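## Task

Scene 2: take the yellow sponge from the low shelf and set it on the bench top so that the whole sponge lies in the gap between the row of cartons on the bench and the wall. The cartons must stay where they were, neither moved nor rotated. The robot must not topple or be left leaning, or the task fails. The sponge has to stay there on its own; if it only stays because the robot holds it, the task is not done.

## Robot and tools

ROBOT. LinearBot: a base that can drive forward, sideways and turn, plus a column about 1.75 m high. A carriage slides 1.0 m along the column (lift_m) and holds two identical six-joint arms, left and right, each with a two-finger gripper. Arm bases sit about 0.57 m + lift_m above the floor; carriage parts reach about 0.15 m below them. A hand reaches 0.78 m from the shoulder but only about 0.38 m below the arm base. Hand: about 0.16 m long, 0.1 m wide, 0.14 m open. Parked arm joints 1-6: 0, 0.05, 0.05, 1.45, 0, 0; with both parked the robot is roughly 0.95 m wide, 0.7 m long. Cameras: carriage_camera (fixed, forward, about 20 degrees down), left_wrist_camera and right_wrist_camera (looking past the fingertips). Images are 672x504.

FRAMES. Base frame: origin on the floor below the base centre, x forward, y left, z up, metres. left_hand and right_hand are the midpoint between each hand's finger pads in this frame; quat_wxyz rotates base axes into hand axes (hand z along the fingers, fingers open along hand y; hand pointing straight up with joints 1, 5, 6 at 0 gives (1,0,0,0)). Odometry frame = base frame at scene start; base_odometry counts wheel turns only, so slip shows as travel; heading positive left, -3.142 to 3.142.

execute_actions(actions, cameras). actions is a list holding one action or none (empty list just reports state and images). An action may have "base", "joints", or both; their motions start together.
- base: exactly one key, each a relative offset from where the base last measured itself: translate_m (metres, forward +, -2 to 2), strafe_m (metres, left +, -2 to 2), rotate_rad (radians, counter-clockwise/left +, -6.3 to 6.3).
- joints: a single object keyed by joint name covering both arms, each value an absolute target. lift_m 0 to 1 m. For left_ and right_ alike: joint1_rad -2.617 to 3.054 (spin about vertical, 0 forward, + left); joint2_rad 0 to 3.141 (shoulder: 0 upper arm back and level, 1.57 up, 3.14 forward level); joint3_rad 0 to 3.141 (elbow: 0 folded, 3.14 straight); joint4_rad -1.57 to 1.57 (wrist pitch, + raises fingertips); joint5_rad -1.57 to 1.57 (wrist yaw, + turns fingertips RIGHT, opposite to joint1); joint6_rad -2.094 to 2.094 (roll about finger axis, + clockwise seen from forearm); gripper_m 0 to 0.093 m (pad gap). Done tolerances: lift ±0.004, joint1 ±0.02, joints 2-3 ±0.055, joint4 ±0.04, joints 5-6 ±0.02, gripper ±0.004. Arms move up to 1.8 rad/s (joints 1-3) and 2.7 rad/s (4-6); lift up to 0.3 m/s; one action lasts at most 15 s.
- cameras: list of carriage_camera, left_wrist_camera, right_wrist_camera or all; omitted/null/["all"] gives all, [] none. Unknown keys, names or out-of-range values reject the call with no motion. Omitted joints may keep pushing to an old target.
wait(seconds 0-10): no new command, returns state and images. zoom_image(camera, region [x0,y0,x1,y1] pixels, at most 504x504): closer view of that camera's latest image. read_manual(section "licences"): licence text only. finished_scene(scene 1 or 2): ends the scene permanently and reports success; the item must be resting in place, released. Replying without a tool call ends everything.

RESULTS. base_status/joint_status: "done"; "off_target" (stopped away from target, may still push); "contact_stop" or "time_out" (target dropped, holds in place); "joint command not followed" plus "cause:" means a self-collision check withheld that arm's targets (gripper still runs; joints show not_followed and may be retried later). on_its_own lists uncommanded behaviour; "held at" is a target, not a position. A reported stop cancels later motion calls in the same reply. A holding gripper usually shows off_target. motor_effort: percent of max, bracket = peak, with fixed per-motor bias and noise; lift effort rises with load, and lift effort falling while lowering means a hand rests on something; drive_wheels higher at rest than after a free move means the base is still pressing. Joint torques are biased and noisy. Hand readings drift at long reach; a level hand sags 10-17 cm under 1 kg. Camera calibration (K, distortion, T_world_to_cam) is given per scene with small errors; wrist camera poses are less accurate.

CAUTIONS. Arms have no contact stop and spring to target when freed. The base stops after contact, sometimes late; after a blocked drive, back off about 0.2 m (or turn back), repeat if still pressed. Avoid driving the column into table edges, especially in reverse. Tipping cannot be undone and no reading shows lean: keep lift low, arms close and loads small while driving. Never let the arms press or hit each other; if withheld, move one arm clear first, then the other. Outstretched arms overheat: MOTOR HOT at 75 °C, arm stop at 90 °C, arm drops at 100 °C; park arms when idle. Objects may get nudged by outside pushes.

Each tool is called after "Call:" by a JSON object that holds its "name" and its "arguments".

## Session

Call:
{"name": "execute_actions", "arguments": {"actions": []}}

Scene clock: 0.00 s.
Joint torques (N m, as the arm reports them, + toward a larger angle): no reading
base_odometry: x=+0.000 y=+0.000 heading=+0.000 (m, m, rad; odometry frame)
base_status: not commanded
joint_positions: lift_m=+0.303 left_joint1_rad=+0.005 left_joint2_rad=+0.053 left_joint3_rad=+0.054 left_joint4_rad=+1.483 left_joint5_rad=+0.048 left_joint6_rad=+0.032 left_gripper_m=+0.094 right_joint1_rad=-0.025 right_joint2_rad=+0.051 right_joint3_rad=+0.066 right_joint4_rad=+1.440 right_joint5_rad=+0.059 right_joint6_rad=-0.005 right_gripper_m=+0.095
joint_status: not commanded
motor_effort: lift_m=+32 drive_wheels=-1 (%)
left_hand: x=+0.2849 y=+0.3355 z=+1.2916 quat_wxyz=(+0.999, +0.024, +0.043, +0.017) (m; base frame)
right_hand: x=+0.2906 y=-0.3543 z=+1.2938 quat_wxyz=(+0.998, +0.030, +0.058, -0.017) (m; base frame)
pictures: carriage_camera, left_wrist_camera, right_wrist_camera
camera_calibration (this result's frames):
carriage_camera: T_world_to_cam=[[0.0169637, -0.998857, -0.0446768, 0.057084], [-0.354246, 0.0357806, -0.934468, 1.25011], [0.934998, 0.0316786, -0.353234, 0.291752], [0, 0, 0, 1]] pos_world=[0.16909, 0.00304684, 1.27379]
left_wrist_camera: T_world_to_cam=[[0.00668065, -0.99916, -0.0404343, 0.381713], [0.783633, 0.0303494, -0.620483, 0.575849], [0.621189, -0.0275404, 0.783177, -1.05163], [0, 0, 0, 1]] pos_world=[0.199454, 0.334954, 1.19635]
right_wrist_camera: T_world_to_cam=[[-0.0377058, -0.998193, -0.0467876, -0.2807], [0.758318, 0.00191047, -0.651882, 0.634589], [0.650794, -0.0600596, 0.756876, -1.067], [0, 0, 0, 1]] pos_world=[0.202594, -0.345489, 1.20813]
Images, in order (width x height): carriage_camera 672x504, left_wrist_camera 672x504, right_wrist_camera 672x504.

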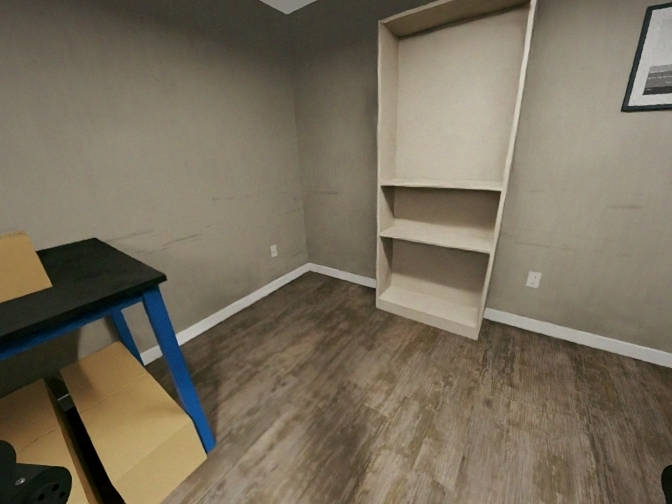

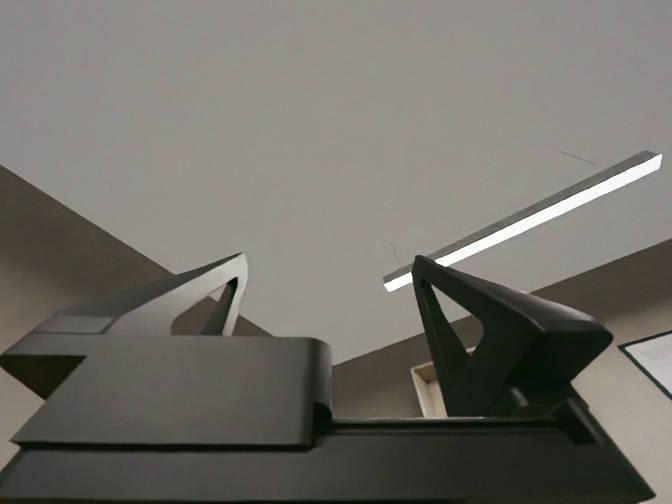

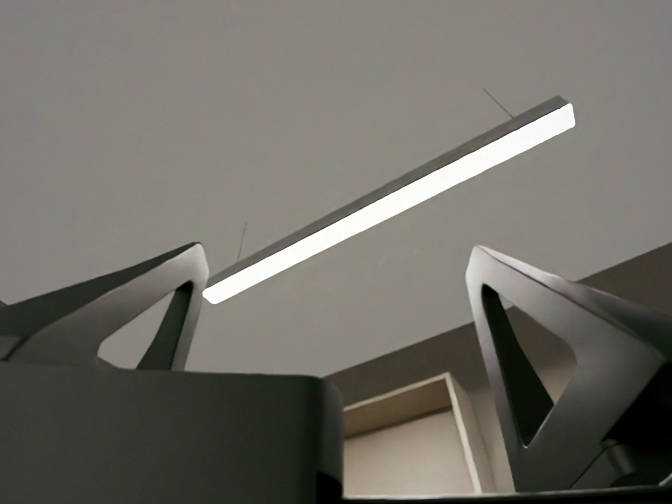

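Call:
{"name": "execute_actions", "arguments": {"actions": [{"base": {"rotate_rad": 2.35}, "joints": {"left_joint1_rad": 0.0, "left_joint3_rad": 0.55, "left_joint4_rad": -0.45, "left_joint5_rad": -1.3, "right_joint1_rad": -0.4, "right_joint3_rad": 0.55, "right_joint4_rad": -0.45, "right_joint5_rad": 1.5}}]}}

Scene clock: 4.27 s.
Joint torques (N m, as the arm reports them, + toward a larger angle): left_arm=[-0.69  4.12  8.94  1.29 -0.05 -0.05] | right_arm=[-0.43  4.31  5.7   1.68  0.13  0.08]
base_odometry: x=+0.000 y=+0.000 heading=+2.350 (m, m, rad; odometry frame)
base_status: done
joint_positions: lift_m=+0.303 left_joint1_rad=+0.005 left_joint2_rad=+0.053 left_joint3_rad=+0.535 left_joint4_rad=-0.447 left_joint5_rad=-1.296 left_joint6_rad=+0.032 left_gripper_m=+0.094 right_joint1_rad=-0.392 right_joint2_rad=+0.051 right_joint3_rad=+0.547 right_joint4_rad=-0.446 right_joint5_rad=+1.489 right_joint6_rad=-0.005 right_gripper_m=+0.095
joint_status: all done
motor_effort: lift_m=+34(33) drive_wheels=+2(19) (%)
left_hand: x=+0.3274 y=+0.5093 z=+1.1576 quat_wxyz=(+0.565, -0.427, +0.560, +0.430) (m; base frame)
right_hand: x=+0.2255 y=-0.5138 z=+1.1599 quat_wxyz=(+0.430, +0.579, +0.403, -0.563) (m; base frame)
pictures: carriage_camera, left_wrist_camera, right_wrist_camera
camera_calibration (this result's frames):
carriage_camera: T_world_to_cam=[[0.0169637, -0.998857, -0.0446768, 0.057084], [-0.354246, 0.0357806, -0.934468, 1.25011], [0.934998, 0.0316786, -0.353234, 0.291752], [0, 0, 0, 1]] pos_world=[0.16909, 0.00304684, 1.27379]
left_wrist_camera: T_world_to_cam=[[0.965482, -0.258942, 0.0281692, -0.220591], [-0.117721, -0.530268, -0.839618, 1.28841], [0.23235, 0.80732, -0.542447, 0.268349], [0, 0, 0, 1]] pos_world=[0.302298, 0.409436, 1.23355]
right_wrist_camera: T_world_to_cam=[[-0.954797, 0.294215, -0.0424269, 0.41716], [0.197508, 0.521237, -0.830243, 1.19712], [-0.222155, -0.801093, -0.555785, 0.405811], [0, 0, 0, 1]] pos_world=[0.252015, -0.421627, 1.23715]
Images, in order (width x height): carriage_camera 672x504, left_wrist_camera 672x504, right_wrist_camera 672x504.

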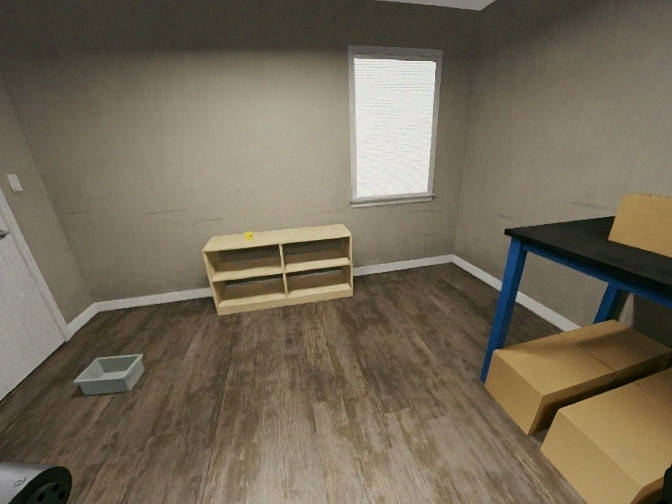

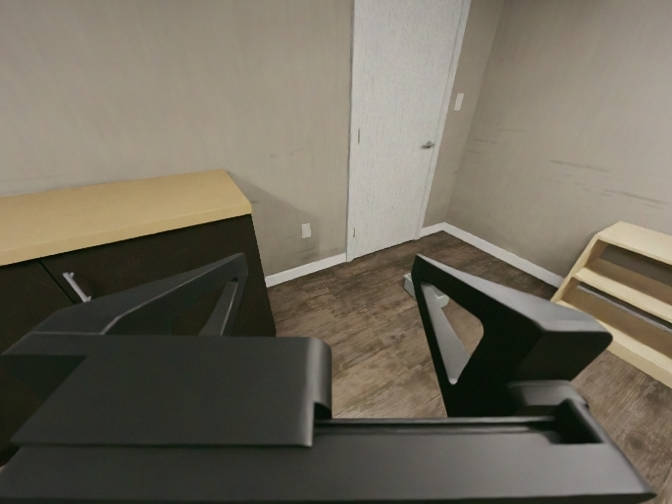

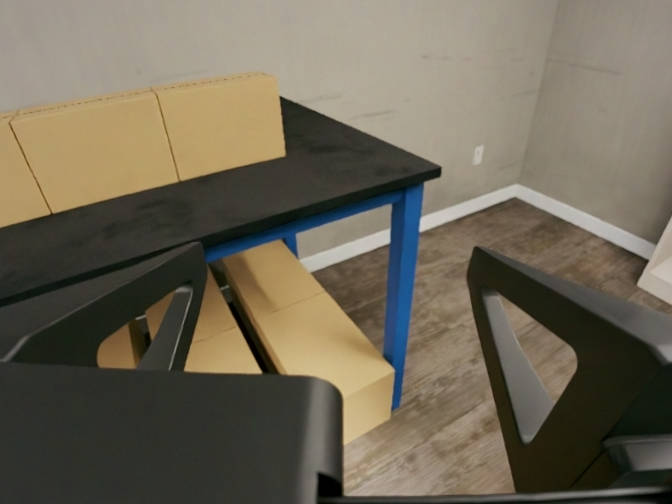

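Call:
{"name": "zoom_image", "arguments": {"camera": "carriage_camera", "region": [190, 210, 370, 330]}}

Call:
{"name": "zoom_image", "arguments": {"camera": "carriage_camera", "region": [225, 220, 275, 255]}}

Call:
{"name": "zoom_image", "arguments": {"camera": "carriage_camera", "region": [430, 170, 672, 420]}}

Region (190, 210, 370, 330) of carriage_camera's 672x504 image, scaled by 2.800, with more detail than that image has.

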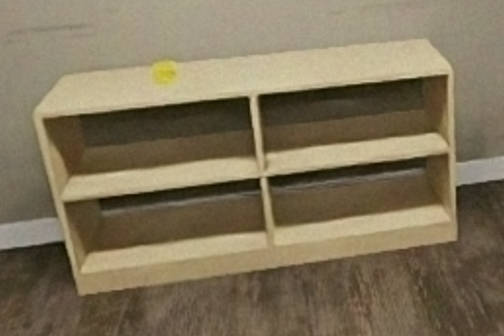

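Region (225, 220, 275, 255) of carriage_camera's 672x504 image, scaled by 10.080, with more detail than that image has; it fills the top 353 rows of this view, and the rest is white.

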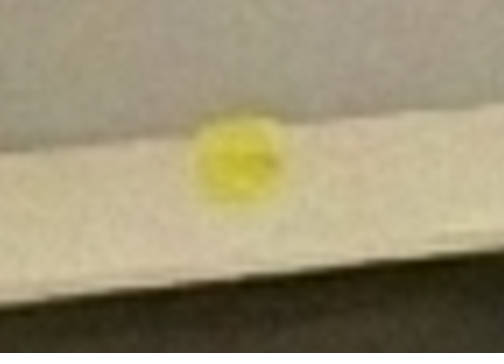

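Region (430, 170, 672, 420) of carriage_camera's 672x504 image, scaled by 2.016, with more detail than that image has; it fills the left 488 columns of this view, and the rest is white.

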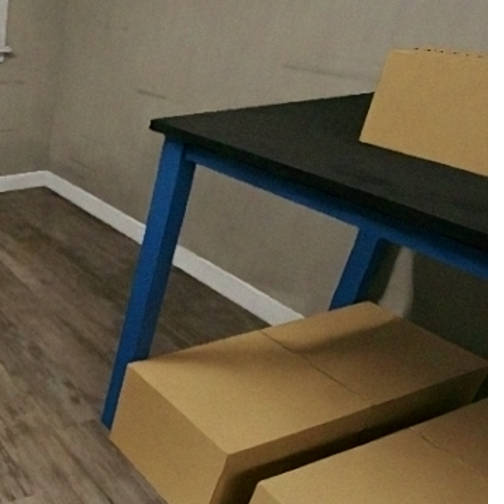

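Call:
{"name": "execute_actions", "arguments": {"actions": [{"base": {"rotate_rad": 0.143}}], "cameras": ["carriage_camera"]}}

Call:
{"name": "execute_actions", "arguments": {"actions": [{"base": {"translate_m": 1.75}, "joints": {"left_joint1_rad": 0.4, "left_joint2_rad": 1.9, "left_joint3_rad": 0.73, "left_joint4_rad": 0.13, "left_joint5_rad": 0.0, "left_joint6_rad": 0.0}}]}}

Scene clock: 7.10 s.
Joint torques (N m, as the arm reports them, + toward a larger angle): left_arm=[-0.56  3.82  8.8   1.28 -0.1  -0.07] | right_arm=[-0.44  4.25  5.73  1.68  0.1   0.08]
base_odometry: x=+0.000 y=+0.000 heading=+2.492 (m, m, rad; odometry frame)
base_status: done
joint_positions: lift_m=+0.303 left_joint1_rad=+0.005 left_joint2_rad=+0.053 left_joint3_rad=+0.535 left_joint4_rad=-0.447 left_joint5_rad=-1.297 left_joint6_rad=+0.032 left_gripper_m=+0.094 right_joint1_rad=-0.392 right_joint2_rad=+0.051 right_joint3_rad=+0.547 right_joint4_rad=-0.446 right_joint5_rad=+1.491 right_joint6_rad=-0.005 right_gripper_m=+0.095
joint_status: not commanded
motor_effort: lift_m=+34(33) drive_wheels=+2(14) (%)
left_hand: x=+0.3273 y=+0.5093 z=+1.1576 quat_wxyz=(+0.565, -0.427, +0.560, +0.430) (m; base frame)
right_hand: x=+0.2252 y=-0.5137 z=+1.1599 quat_wxyz=(+0.430, +0.580, +0.403, -0.563) (m; base frame)
pictures: carriage_camera
camera_calibration (this result's frames):
carriage_camera: T_world_to_cam=[[0.0169637, -0.998857, -0.0446768, 0.057084], [-0.354246, 0.0357806, -0.934468, 1.25011], [0.934998, 0.0316786, -0.353234, 0.291752], [0, 0, 0, 1]] pos_world=[0.16909, 0.00304684, 1.27379]
Images, in order (width x height): carriage_camera 672x504.

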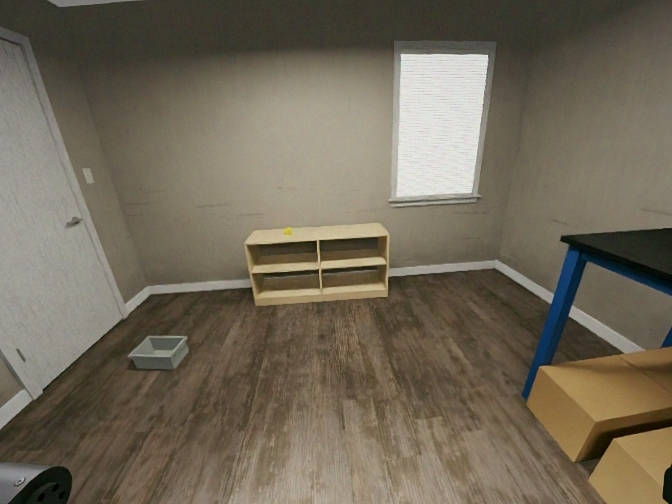

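Scene clock: 12.90 s.
Joint torques (N m, as the arm reports them, + toward a larger angle): left_arm=[ 0.18 -8.5   6.66  1.12 -0.05 -0.09] | right_arm=[-0.43  4.18  5.77  1.68  0.09  0.08]
base_odometry: x=-1.395 y=+1.056 heading=+2.493 (m, m, rad; odometry frame)
base_status: done
joint_positions: lift_m=+0.303 left_joint1_rad=+0.396 left_joint2_rad=+1.896 left_joint3_rad=+0.727 left_joint4_rad=+0.127 left_joint5_rad=-0.005 left_joint6_rad=+0.006 left_gripper_m=+0.094 right_joint1_rad=-0.392 right_joint2_rad=+0.051 right_joint3_rad=+0.547 right_joint4_rad=-0.446 right_joint5_rad=+1.492 right_joint6_rad=-0.005 right_gripper_m=+0.095
joint_status: all done
motor_effort: lift_m=+33(32) drive_wheels=-11(10) (%)
left_hand: x=+0.6114 y=+0.4908 z=+0.8083 quat_wxyz=(+0.255, -0.188, +0.947, +0.055) (m; base frame)
right_hand: x=+0.2251 y=-0.5136 z=+1.1599 quat_wxyz=(+0.430, +0.580, +0.402, -0.563) (m; base frame)
pictures: carriage_camera, left_wrist_camera, right_wrist_camera
camera_calibration (this result's frames):
carriage_camera: T_world_to_cam=[[0.0169637, -0.998857, -0.0446768, 0.057084], [-0.354246, 0.0357806, -0.934468, 1.25011], [0.934998, 0.0316786, -0.353234, 0.291752], [0, 0, 0, 1]] pos_world=[0.16909, 0.00304684, 1.27379]
left_wrist_camera: T_world_to_cam=[[0.408616, -0.912706, -0.000634631, 0.194857], [-0.911325, -0.408036, 0.0547024, 0.721105], [-0.0501861, -0.0217739, -0.998503, 0.976108], [0, 0, 0, 1]] pos_world=[0.626526, 0.493338, 0.935323]
right_wrist_camera: T_world_to_cam=[[-0.954007, 0.296766, -0.0424391, 0.417848], [0.19894, 0.520811, -0.830168, 1.19649], [-0.224263, -0.800429, -0.555896, 0.406758], [0, 0, 0, 1]] pos_world=[0.25182, -0.421567, 1.23714]
Images, in order (width x height): carriage_camera 672x504, left_wrist_camera 672x504, right_wrist_camera 672x504.

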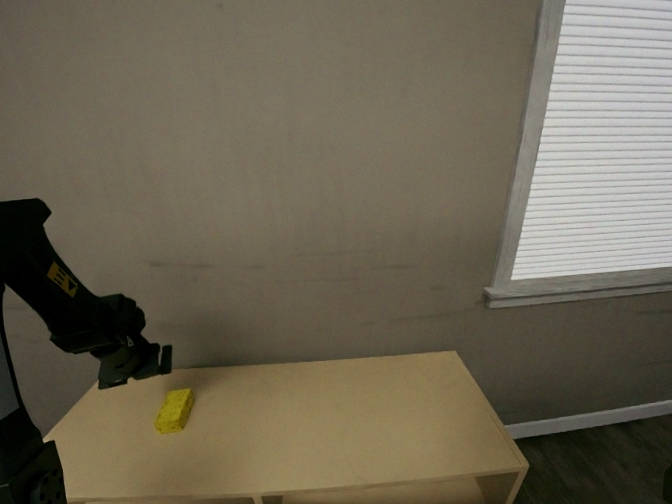

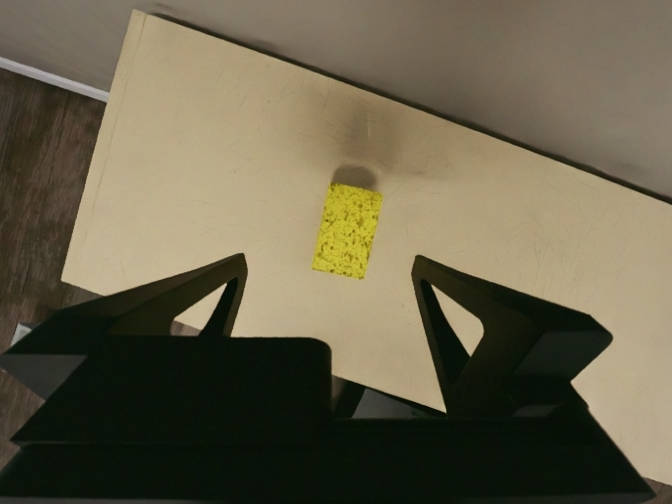

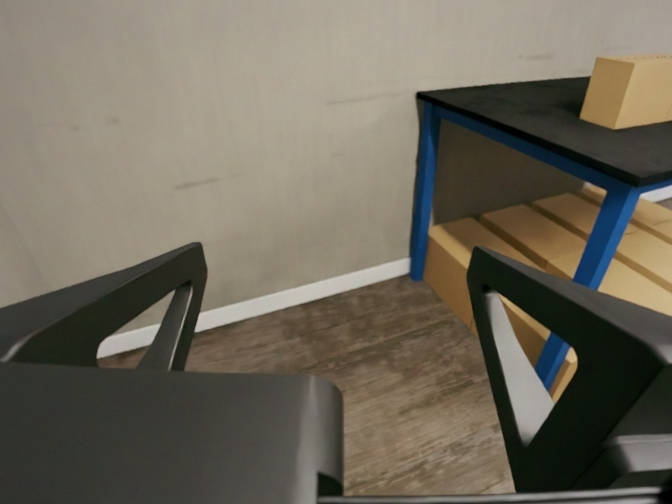

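Call:
{"name": "zoom_image", "arguments": {"camera": "left_wrist_camera", "region": [230, 150, 430, 300]}}

Call:
{"name": "zoom_image", "arguments": {"camera": "carriage_camera", "region": [110, 340, 250, 450]}}

Call:
{"name": "zoom_image", "arguments": {"camera": "left_wrist_camera", "region": [0, 0, 240, 320]}}

Region (230, 150, 430, 300) of left_wrist_camera's 672x504 image, scaled by 2.520, with more detail than that image has; it fills the top 378 rows of this view, and the rest is white.

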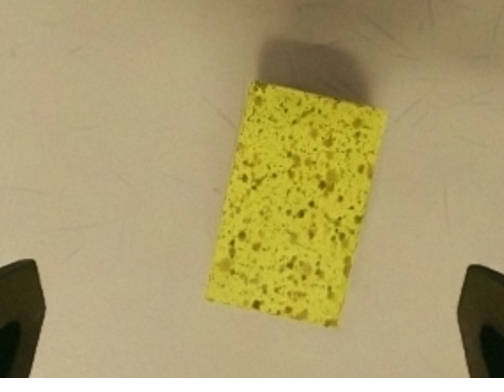

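Region (110, 340, 250, 450) of carriage_camera's 672x504 image, scaled by 3.600, with more detail than that image has; it fills the top 396 rows of this view, and the rest is white.

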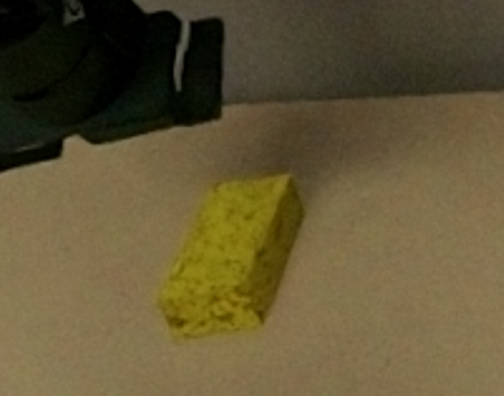

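Region (0, 0, 240, 320) of left_wrist_camera's 672x504 image, scaled by 1.575, with more detail than that image has; it fills the left 378 columns of this view, and the rest is white.

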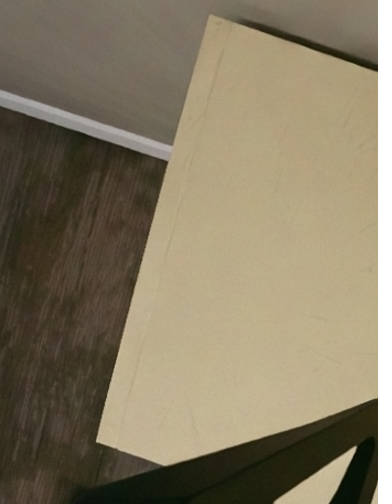

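Call:
{"name": "execute_actions", "arguments": {"actions": [{"joints": {"left_joint1_rad": 0.407, "left_joint2_rad": 2.34, "left_joint3_rad": 0.878, "left_joint4_rad": 0.34, "left_joint5_rad": 0.094, "left_joint6_rad": 0.196}}]}}

Scene clock: 15.80 s.
Joint torques (N m, as the arm reports them, + toward a larger angle): left_arm=[  0.44 -11.24   4.27   1.01   0.03   0.  ] | right_arm=[-0.44  4.24  5.72  1.68  0.09  0.07]
base_odometry: x=-1.395 y=+1.056 heading=+2.493 (m, m, rad; odometry frame)
base_status: not commanded
joint_positions: lift_m=+0.303 left_joint1_rad=+0.402 left_joint2_rad=+2.346 left_joint3_rad=+0.876 left_joint4_rad=+0.335 left_joint5_rad=+0.088 left_joint6_rad=+0.189 left_gripper_m=+0.094 right_joint1_rad=-0.392 right_joint2_rad=+0.051 right_joint3_rad=+0.547 right_joint4_rad=-0.446 right_joint5_rad=+1.492 right_joint6_rad=-0.005 right_gripper_m=+0.095
joint_status: all done
motor_effort: lift_m=+34(35) drive_wheels=-9(10) (%)
left_hand: x=+0.6295 y=+0.4832 z=+0.7014 quat_wxyz=(+0.219, -0.094, +0.971, +0.022) (m; base frame)
right_hand: x=+0.2251 y=-0.5136 z=+1.1599 quat_wxyz=(+0.430, +0.580, +0.402, -0.563) (m; base frame)
pictures: carriage_camera, left_wrist_camera, right_wrist_camera
camera_calibration (this result's frames):
carriage_camera: T_world_to_cam=[[0.0169637, -0.998857, -0.0446768, 0.0570841], [-0.354246, 0.0357806, -0.934468, 1.25011], [0.934998, 0.0316786, -0.353234, 0.291752], [0, 0, 0, 1]] pos_world=[0.16909, 0.00304684, 1.27379]
left_wrist_camera: T_world_to_cam=[[0.219238, -0.975663, 0.0041021, 0.326751], [-0.966502, -0.216601, 0.137688, 0.624312], [-0.133448, -0.0341511, -0.990467, 0.922878], [0, 0, 0, 1]] pos_world=[0.654919, 0.485542, 0.826779]
right_wrist_camera: T_world_to_cam=[[-0.954007, 0.296766, -0.0424391, 0.417848], [0.19894, 0.520811, -0.830168, 1.19649], [-0.224263, -0.800429, -0.555896, 0.406758], [0, 0, 0, 1]] pos_world=[0.25182, -0.421567, 1.23714]
Images, in order (width x height): carriage_camera 672x504, left_wrist_camera 672x504, right_wrist_camera 672x504.

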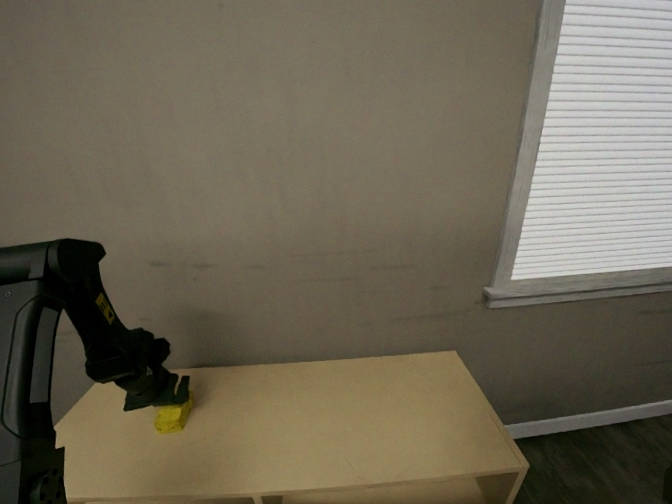

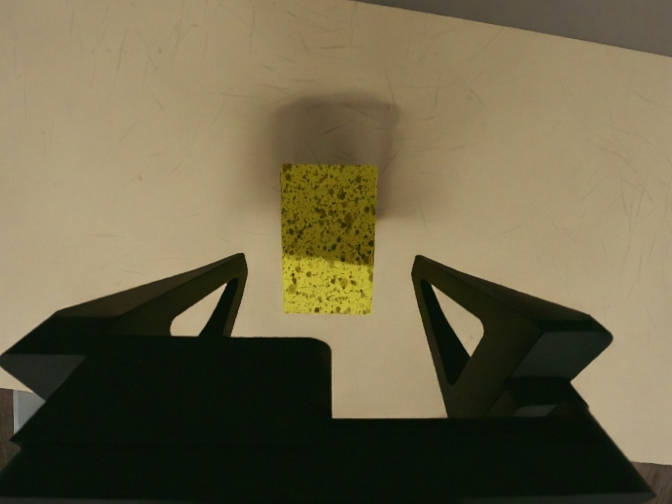

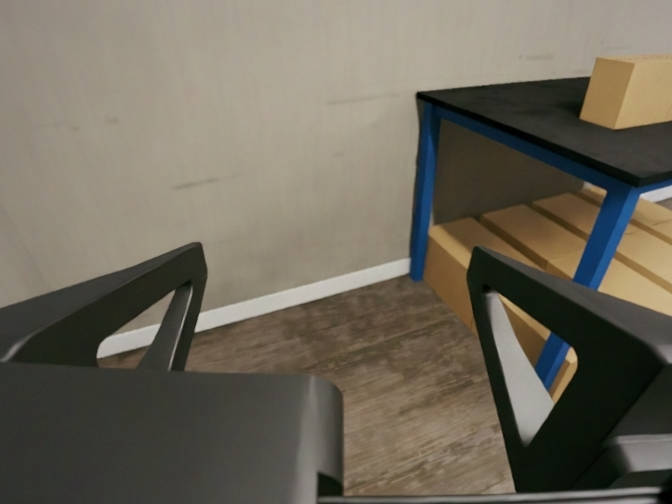

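Call:
{"name": "zoom_image", "arguments": {"camera": "left_wrist_camera", "region": [220, 145, 450, 335]}}

Region (220, 145, 450, 335) of left_wrist_camera's 672x504 image, scaled by 2.191, with more detail than that image has; it fills the top 416 rows of this view, and the rest is white.

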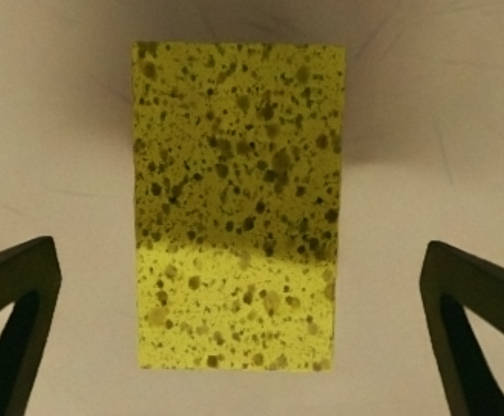

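Call:
{"name": "execute_actions", "arguments": {"actions": [{"joints": {"lift_m": 0.253}}], "cameras": ["left_wrist_camera", "carriage_camera"]}}

Scene clock: 16.87 s.
Joint torques (N m, as the arm reports them, + toward a larger angle): left_arm=[  0.46 -11.09   4.1    0.96   0.02   0.04] | right_arm=[-0.43  4.24  5.8   1.75  0.1   0.08]
base_odometry: x=-1.395 y=+1.056 heading=+2.493 (m, m, rad; odometry frame)
base_status: not commanded
joint_positions: lift_m=+0.253 left_joint1_rad=+0.402 left_joint2_rad=+2.342 left_joint3_rad=+0.876 left_joint4_rad=+0.338 left_joint5_rad=+0.091 left_joint6_rad=+0.189 left_gripper_m=+0.094 right_joint1_rad=-0.392 right_joint2_rad=+0.051 right_joint3_rad=+0.547 right_joint4_rad=-0.451 right_joint5_rad=+1.492 right_joint6_rad=-0.005 right_gripper_m=+0.095
joint_status: all done
motor_effort: lift_m=+28(30) drive_wheels=-9(9) (%)
left_hand: x=+0.6312 y=+0.4835 z=+0.6539 quat_wxyz=(+0.223, -0.094, +0.970, +0.022) (m; base frame)
right_hand: x=+0.2250 y=-0.5136 z=+1.1102 quat_wxyz=(+0.428, +0.579, +0.404, -0.564) (m; base frame)
pictures: carriage_camera, left_wrist_camera
camera_calibration (this result's frames):
carriage_camera: T_world_to_cam=[[0.0169637, -0.998857, -0.0446768, 0.0548833], [-0.354246, 0.0357806, -0.934468, 1.20408], [0.934998, 0.0316786, -0.353234, 0.274352], [0, 0, 0, 1]] pos_world=[0.16909, 0.00304684, 1.22454]
left_wrist_camera: T_world_to_cam=[[0.218255, -0.97588, 0.0049011, 0.327067], [-0.967669, -0.215762, 0.130624, 0.637521], [-0.126416, -0.0332521, -0.99142, 0.871835], [0, 0, 0, 1]] pos_world=[0.655739, 0.485722, 0.779476]
Images, in order (width x height): carriage_camera 672x504, left_wrist_camera 672x504.

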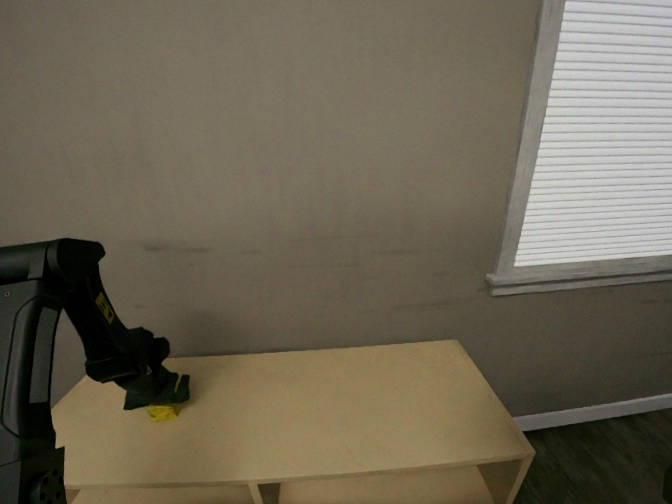

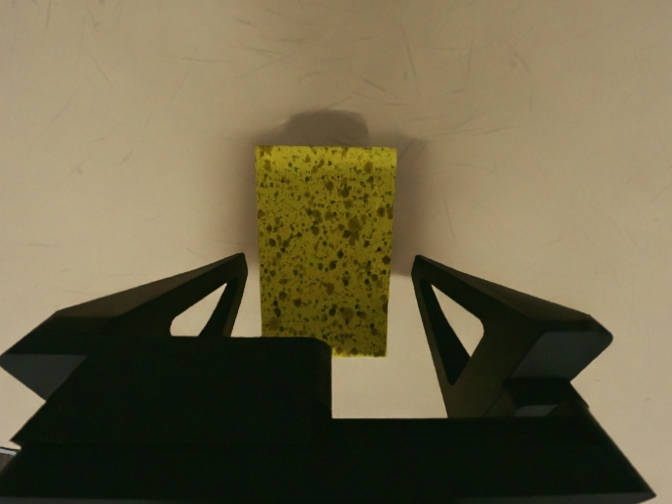

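Call:
{"name": "execute_actions", "arguments": {"actions": [{"joints": {"lift_m": 0.246, "left_gripper_m": 0.05}}], "cameras": ["left_wrist_camera"]}}

Scene clock: 17.60 s.
Joint torques (N m, as the arm reports them, + toward a larger angle): left_arm=[  0.57 -11.03   4.23   0.97   0.01   0.03] | right_arm=[-0.43  4.28  5.78  1.77  0.08  0.08]
base_odometry: x=-1.395 y=+1.056 heading=+2.493 (m, m, rad; odometry frame)
base_status: not commanded
joint_positions: lift_m=+0.246 left_joint1_rad=+0.402 left_joint2_rad=+2.343 left_joint3_rad=+0.876 left_joint4_rad=+0.339 left_joint5_rad=+0.091 left_joint6_rad=+0.189 left_gripper_m=+0.059 right_joint1_rad=-0.392 right_joint2_rad=+0.051 right_joint3_rad=+0.547 right_joint4_rad=-0.451 right_joint5_rad=+1.492 right_joint6_rad=-0.005 right_gripper_m=+0.095
joint_status: left_gripper_m off_target (ended at +0.059, target +0.050); the others done
motor_effort: lift_m=+30(30) drive_wheels=-10(10) (%)
left_hand: x=+0.6311 y=+0.4834 z=+0.6467 quat_wxyz=(+0.223, -0.094, +0.970, +0.021) (m; base frame)
right_hand: x=+0.2250 y=-0.5136 z=+1.1031 quat_wxyz=(+0.428, +0.579, +0.404, -0.564) (m; base frame)
pictures: left_wrist_camera
camera_calibration (this result's frames):
left_wrist_camera: T_world_to_cam=[[0.218096, -0.975913, 0.00530904, 0.326869], [-0.967676, -0.215543, 0.130934, 0.638057], [-0.126636, -0.0336937, -0.991377, 0.864953], [0, 0, 0, 1]] pos_world=[0.655678, 0.485668, 0.772215]
Images, in order (width x height): left_wrist_camera 672x504.

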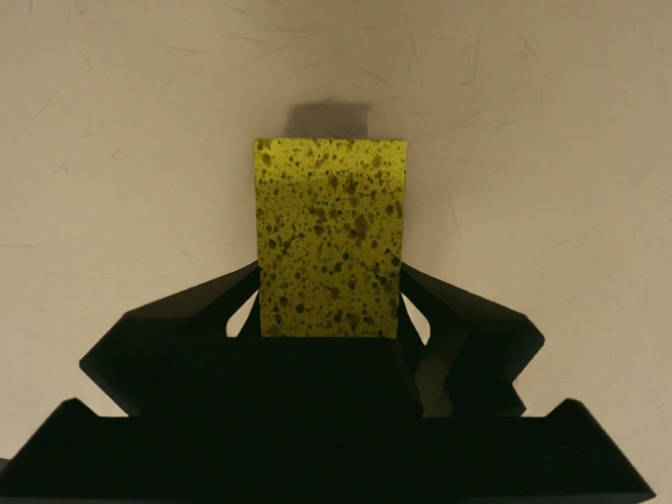

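Call:
{"name": "execute_actions", "arguments": {"actions": [{"base": {"rotate_rad": 3.03}, "joints": {"lift_m": 0.62, "left_joint2_rad": 1.4, "left_joint3_rad": 0.3, "right_joint1_rad": 0.0, "right_joint2_rad": 0.05, "right_joint3_rad": 0.05, "right_joint4_rad": 1.45, "right_joint5_rad": 0.0, "right_joint6_rad": 0.0}}], "cameras": ["left_wrist_camera", "carriage_camera"]}}

Scene clock: 23.33 s.
Joint torques (N m, as the arm reports them, + toward a larger angle): left_arm=[ 0.17 -5.45  4.93  1.42  0.    0.01] | right_arm=[ 0.85  4.01  5.2  -0.2  -0.07  0.12]
base_odometry: x=-1.395 y=+1.056 heading=-0.760 (m, m, rad; odometry frame)
base_status: done
joint_positions: lift_m=+0.620 left_joint1_rad=+0.406 left_joint2_rad=+1.409 left_joint3_rad=+0.323 left_joint4_rad=+0.346 left_joint5_rad=+0.093 left_joint6_rad=+0.189 left_gripper_m=+0.059 right_joint1_rad=-0.008 right_joint2_rad=+0.051 right_joint3_rad=+0.054 right_joint4_rad=+1.444 right_joint5_rad=+0.009 right_joint6_rad=-0.003 right_gripper_m=+0.095
joint_status: all done
motor_effort: lift_m=+36(44) drive_wheels=+2(10) (%)
left_hand: x=+0.5676 y=+0.4574 z=+1.1964 quat_wxyz=(+0.398, -0.080, +0.911, +0.077) (m; base frame)
right_hand: x=+0.2936 y=-0.3453 z=+1.6081 quat_wxyz=(+0.998, +0.005, +0.062, -0.006) (m; base frame)
pictures: carriage_camera, left_wrist_camera
camera_calibration (this result's frames):
carriage_camera: T_world_to_cam=[[0.0169637, -0.998857, -0.0446768, 0.0712568], [-0.354246, 0.0357806, -0.934468, 1.54655], [0.934998, 0.0316786, -0.353234, 0.403809], [0, 0, 0, 1]] pos_world=[0.16909, 0.00304684, 1.59102]
left_wrist_camera: T_world_to_cam=[[0.230739, -0.971003, -0.0625541, 0.384199], [-0.94603, -0.20884, -0.247817, 0.936777], [0.227568, 0.116359, -0.966785, 1.10188], [0, 0, 0, 1]] pos_world=[0.546817, 0.440481, 1.32146]
Images, in order (width x height): carriage_camera 672x504, left_wrist_camera 672x504.

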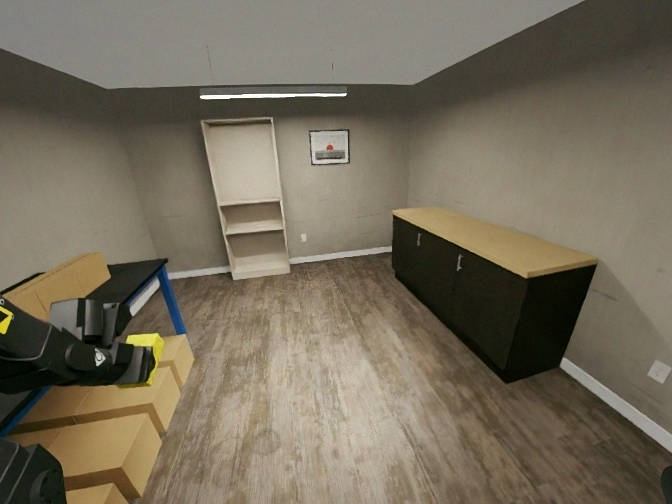

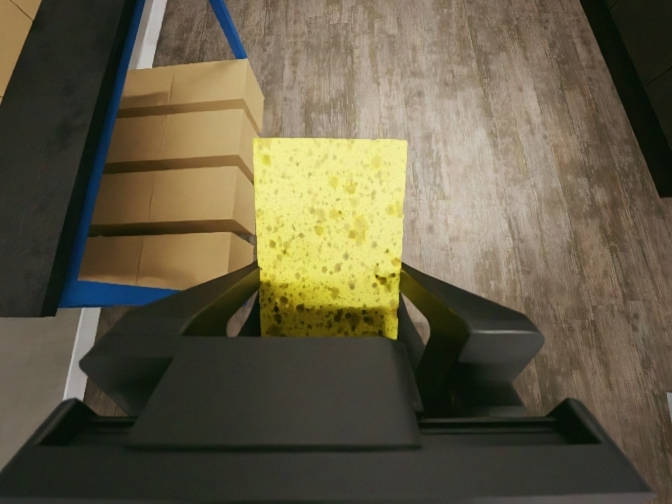

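Call:
{"name": "zoom_image", "arguments": {"camera": "left_wrist_camera", "region": [0, 0, 280, 350]}}

Call:
{"name": "zoom_image", "arguments": {"camera": "carriage_camera", "region": [0, 230, 300, 504]}}

Call:
{"name": "zoom_image", "arguments": {"camera": "carriage_camera", "region": [370, 190, 620, 400]}}

Region (0, 0, 280, 350) of left_wrist_camera's 672x504 image, scaled by 1.440, with more detail than that image has; it fills the left 403 columns of this view, and the rest is white.

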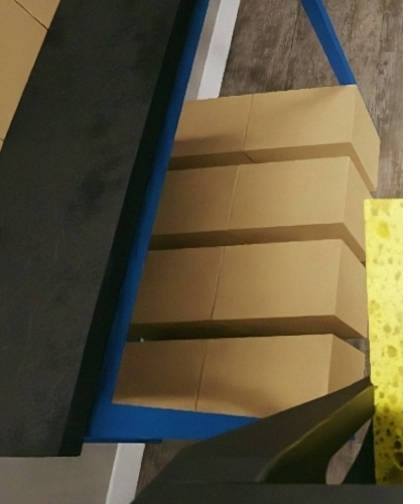

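Region (0, 230, 300, 504) of carriage_camera's 672x504 image, scaled by 1.680, with more detail than that image has; it fills the top 460 rows of this view, and the rest is white.

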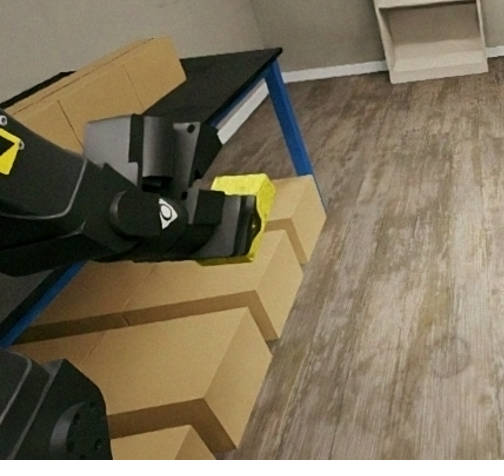

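Region (370, 190, 620, 400) of carriage_camera's 672x504 image, scaled by 2.016, with more detail than that image has; it fills the top 423 rows of this view, and the rest is white.

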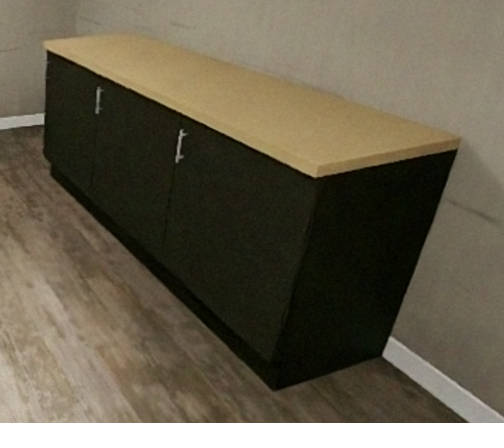

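Call:
{"name": "execute_actions", "arguments": {"actions": [{"base": {"strafe_m": 1.17}, "joints": {"lift_m": 0.66, "left_joint1_rad": 0.42, "left_joint2_rad": 1.2, "left_joint3_rad": 0.5, "left_joint4_rad": -0.42, "left_joint5_rad": 0.0, "left_joint6_rad": 0.0}}], "cameras": ["left_wrist_camera", "carriage_camera"]}}

Scene clock: 28.80 s.
Joint torques (N m, as the arm reports them, + toward a larger angle): left_arm=[ 0.42 -2.86  7.86  1.01 -0.1  -0.14] | right_arm=[ 0.87  3.99  5.25 -0.21 -0.05  0.12]
base_odometry: x=-0.590 y=+1.905 heading=-0.759 (m, m, rad; odometry frame)
base_status: done
joint_positions: lift_m=+0.660 left_joint1_rad=+0.413 left_joint2_rad=+1.191 left_joint3_rad=+0.505 left_joint4_rad=-0.419 left_joint5_rad=+0.005 left_joint6_rad=+0.007 left_gripper_m=+0.059 right_joint1_rad=-0.008 right_joint2_rad=+0.051 right_joint3_rad=+0.054 right_joint4_rad=+1.447 right_joint5_rad=+0.008 right_joint6_rad=-0.003 right_gripper_m=+0.095
joint_status: all done
motor_effort: lift_m=+35(44) drive_wheels=-10(12) (%)
left_hand: x=+0.5004 y=+0.4470 z=+1.2466 quat_wxyz=(+0.226, -0.196, +0.953, +0.046) (m; base frame)
right_hand: x=+0.2929 y=-0.3452 z=+1.6483 quat_wxyz=(+0.998, +0.004, +0.061, -0.006) (m; base frame)
pictures: carriage_camera, left_wrist_camera
camera_calibration (this result's frames):
carriage_camera: T_world_to_cam=[[0.0169637, -0.998857, -0.0446768, 0.0730496], [-0.354246, 0.0357806, -0.934468, 1.58405], [0.934998, 0.0316786, -0.353234, 0.417983], [0, 0, 0, 1]] pos_world=[0.16909, 0.00304684, 1.63115]
left_wrist_camera: T_world_to_cam=[[0.418325, -0.908274, 0.00651843, 0.184788], [-0.902314, -0.414737, 0.117567, 0.498243], [-0.10408, -0.055063, -0.993044, 1.44227], [0, 0, 0, 1]] pos_world=[0.522381, 0.453894, 1.37246]
Images, in order (width x height): carriage_camera 672x504, left_wrist_camera 672x504.

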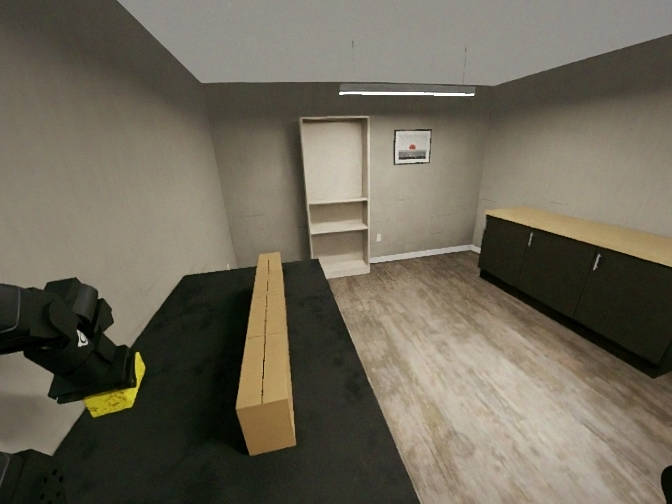

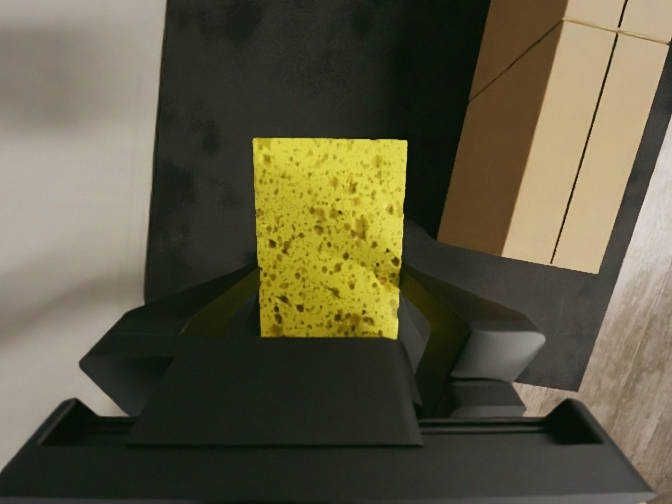

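Call:
{"name": "execute_actions", "arguments": {"actions": []}}

Scene clock: 29.23 s.
Joint torques (N m, as the arm reports them, + toward a larger angle): left_arm=[ 0.53 -2.85  8.    1.02 -0.11 -0.14] | right_arm=[ 0.85  3.97  5.23 -0.22 -0.05  0.12]
base_odometry: x=-0.590 y=+1.905 heading=-0.759 (m, m, rad; odometry frame)
base_status: done
joint_positions: lift_m=+0.660 left_joint1_rad=+0.413 left_joint2_rad=+1.191 left_joint3_rad=+0.505 left_joint4_rad=-0.419 left_joint5_rad=+0.005 left_joint6_rad=+0.007 left_gripper_m=+0.059 right_joint1_rad=-0.008 right_joint2_rad=+0.051 right_joint3_rad=+0.054 right_joint4_rad=+1.447 right_joint5_rad=+0.008 right_joint6_rad=-0.003 right_gripper_m=+0.095
joint_status: all done
motor_effort: lift_m=+35(44) drive_wheels=-9(12) (%)
left_hand: x=+0.5004 y=+0.4470 z=+1.2466 quat_wxyz=(+0.226, -0.196, +0.953, +0.046) (m; base frame)
right_hand: x=+0.2929 y=-0.3452 z=+1.6483 quat_wxyz=(+0.998, +0.004, +0.061, -0.006) (m; base frame)
pictures: carriage_camera, left_wrist_camera, right_wrist_camera
camera_calibration (this result's frames):
carriage_camera: T_world_to_cam=[[0.0169637, -0.998857, -0.0446768, 0.0730496], [-0.354246, 0.0357806, -0.934468, 1.58405], [0.934998, 0.0316786, -0.353234, 0.417983], [0, 0, 0, 1]] pos_world=[0.16909, 0.00304684, 1.63115]
left_wrist_camera: T_world_to_cam=[[0.418325, -0.908274, 0.00651843, 0.184788], [-0.902314, -0.414737, 0.117567, 0.498243], [-0.10408, -0.055063, -0.993044, 1.44227], [0, 0, 0, 1]] pos_world=[0.522381, 0.453894, 1.37246]
right_wrist_camera: T_world_to_cam=[[-0.013222, -0.999908, 0.00301717, -0.344786], [0.754461, -0.0119565, -0.656236, 0.867411], [0.656211, -0.00640039, 0.75455, -1.31553], [0, 0, 0, 1]] pos_world=[0.204278, -0.342803, 1.5629]
Images, in order (width x height): carriage_camera 672x504, left_wrist_camera 672x504, right_wrist_camera 672x504.

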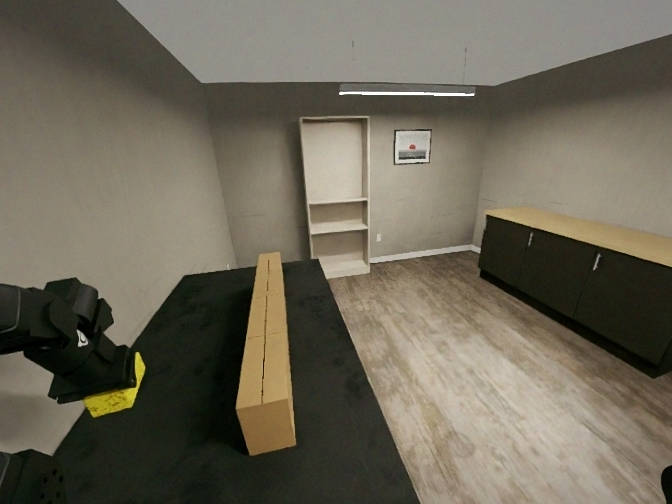

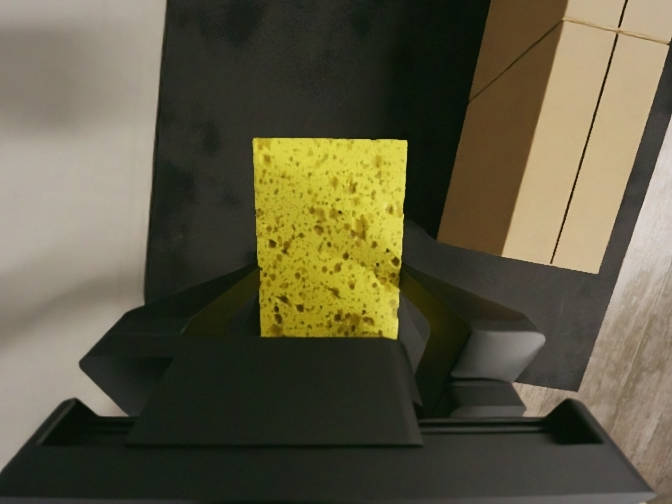

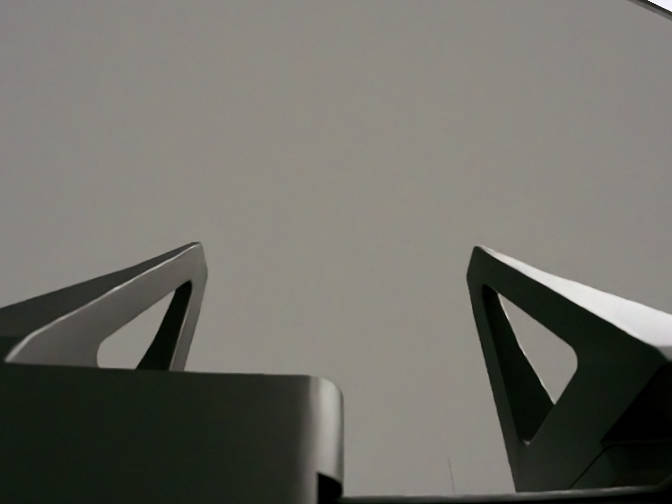

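Call:
{"name": "execute_actions", "arguments": {"actions": [{"joints": {"lift_m": 0.62, "left_joint1_rad": 0.42, "left_joint2_rad": 2.54, "left_joint3_rad": 1.30, "left_joint4_rad": 0.14, "left_joint5_rad": 0.0, "left_joint6_rad": 0.0, "left_gripper_m": 0.05}}], "cameras": ["carriage_camera", "left_wrist_camera"]}}

Scene clock: 31.77 s.
Joint torques (N m, as the arm reports them, + toward a larger angle): left_arm=[  0.49 -13.66   7.48   1.05  -0.09  -0.11] | right_arm=[ 0.87  3.98  5.22 -0.24 -0.04  0.12]
base_odometry: x=-0.590 y=+1.905 heading=-0.759 (m, m, rad; odometry frame)
base_status: not commanded
joint_positions: lift_m=+0.620 left_joint1_rad=+0.413 left_joint2_rad=+2.546 left_joint3_rad=+1.279 left_joint4_rad=+0.134 left_joint5_rad=+0.004 left_joint6_rad=+0.007 left_gripper_m=+0.059 right_joint1_rad=-0.008 right_joint2_rad=+0.051 right_joint3_rad=+0.054 right_joint4_rad=+1.448 right_joint5_rad=+0.008 right_joint6_rad=-0.003 right_gripper_m=+0.095
joint_status: left_gripper_m off_target (ended at +0.059, target +0.050); the others done
motor_effort: lift_m=+30(30) drive_wheels=+2(10) (%)
left_hand: x=+0.6960 y=+0.5328 z=+1.0001 quat_wxyz=(+0.213, -0.196, +0.956, +0.043) (m; base frame)
right_hand: x=+0.2925 y=-0.3451 z=+1.6086 quat_wxyz=(+0.998, +0.004, +0.060, -0.006) (m; base frame)
pictures: carriage_camera, left_wrist_camera
camera_calibration (this result's frames):
carriage_camera: T_world_to_cam=[[0.0169637, -0.998857, -0.0446768, 0.0712755], [-0.354246, 0.0357806, -0.934468, 1.54694], [0.934998, 0.0316786, -0.353234, 0.403956], [0, 0, 0, 1]] pos_world=[0.16909, 0.00304684, 1.59144]
left_wrist_camera: T_world_to_cam=[[0.418627, -0.908141, 0.00567064, 0.183028], [-0.899028, -0.413526, 0.14403, 0.70985], [-0.128454, -0.0653927, -0.989557, 1.24157], [0, 0, 0, 1]] pos_world=[0.721039, 0.540946, 1.12533]
Images, in order (width x height): carriage_camera 672x504, left_wrist_camera 672x504.

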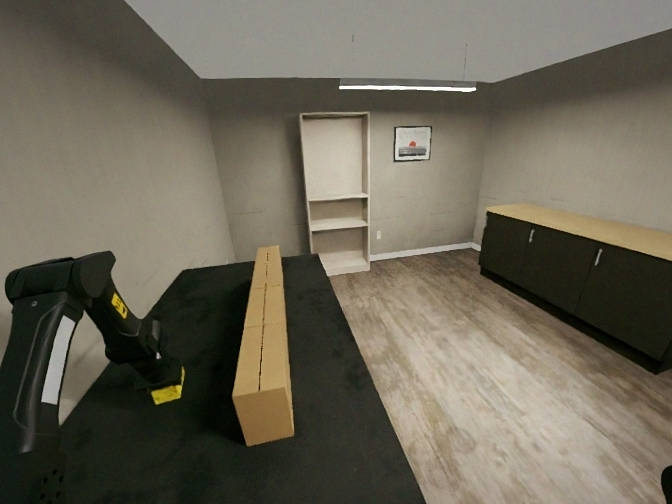

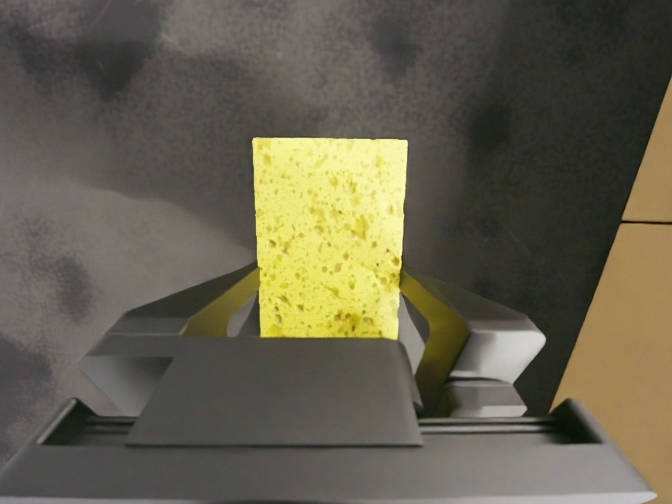

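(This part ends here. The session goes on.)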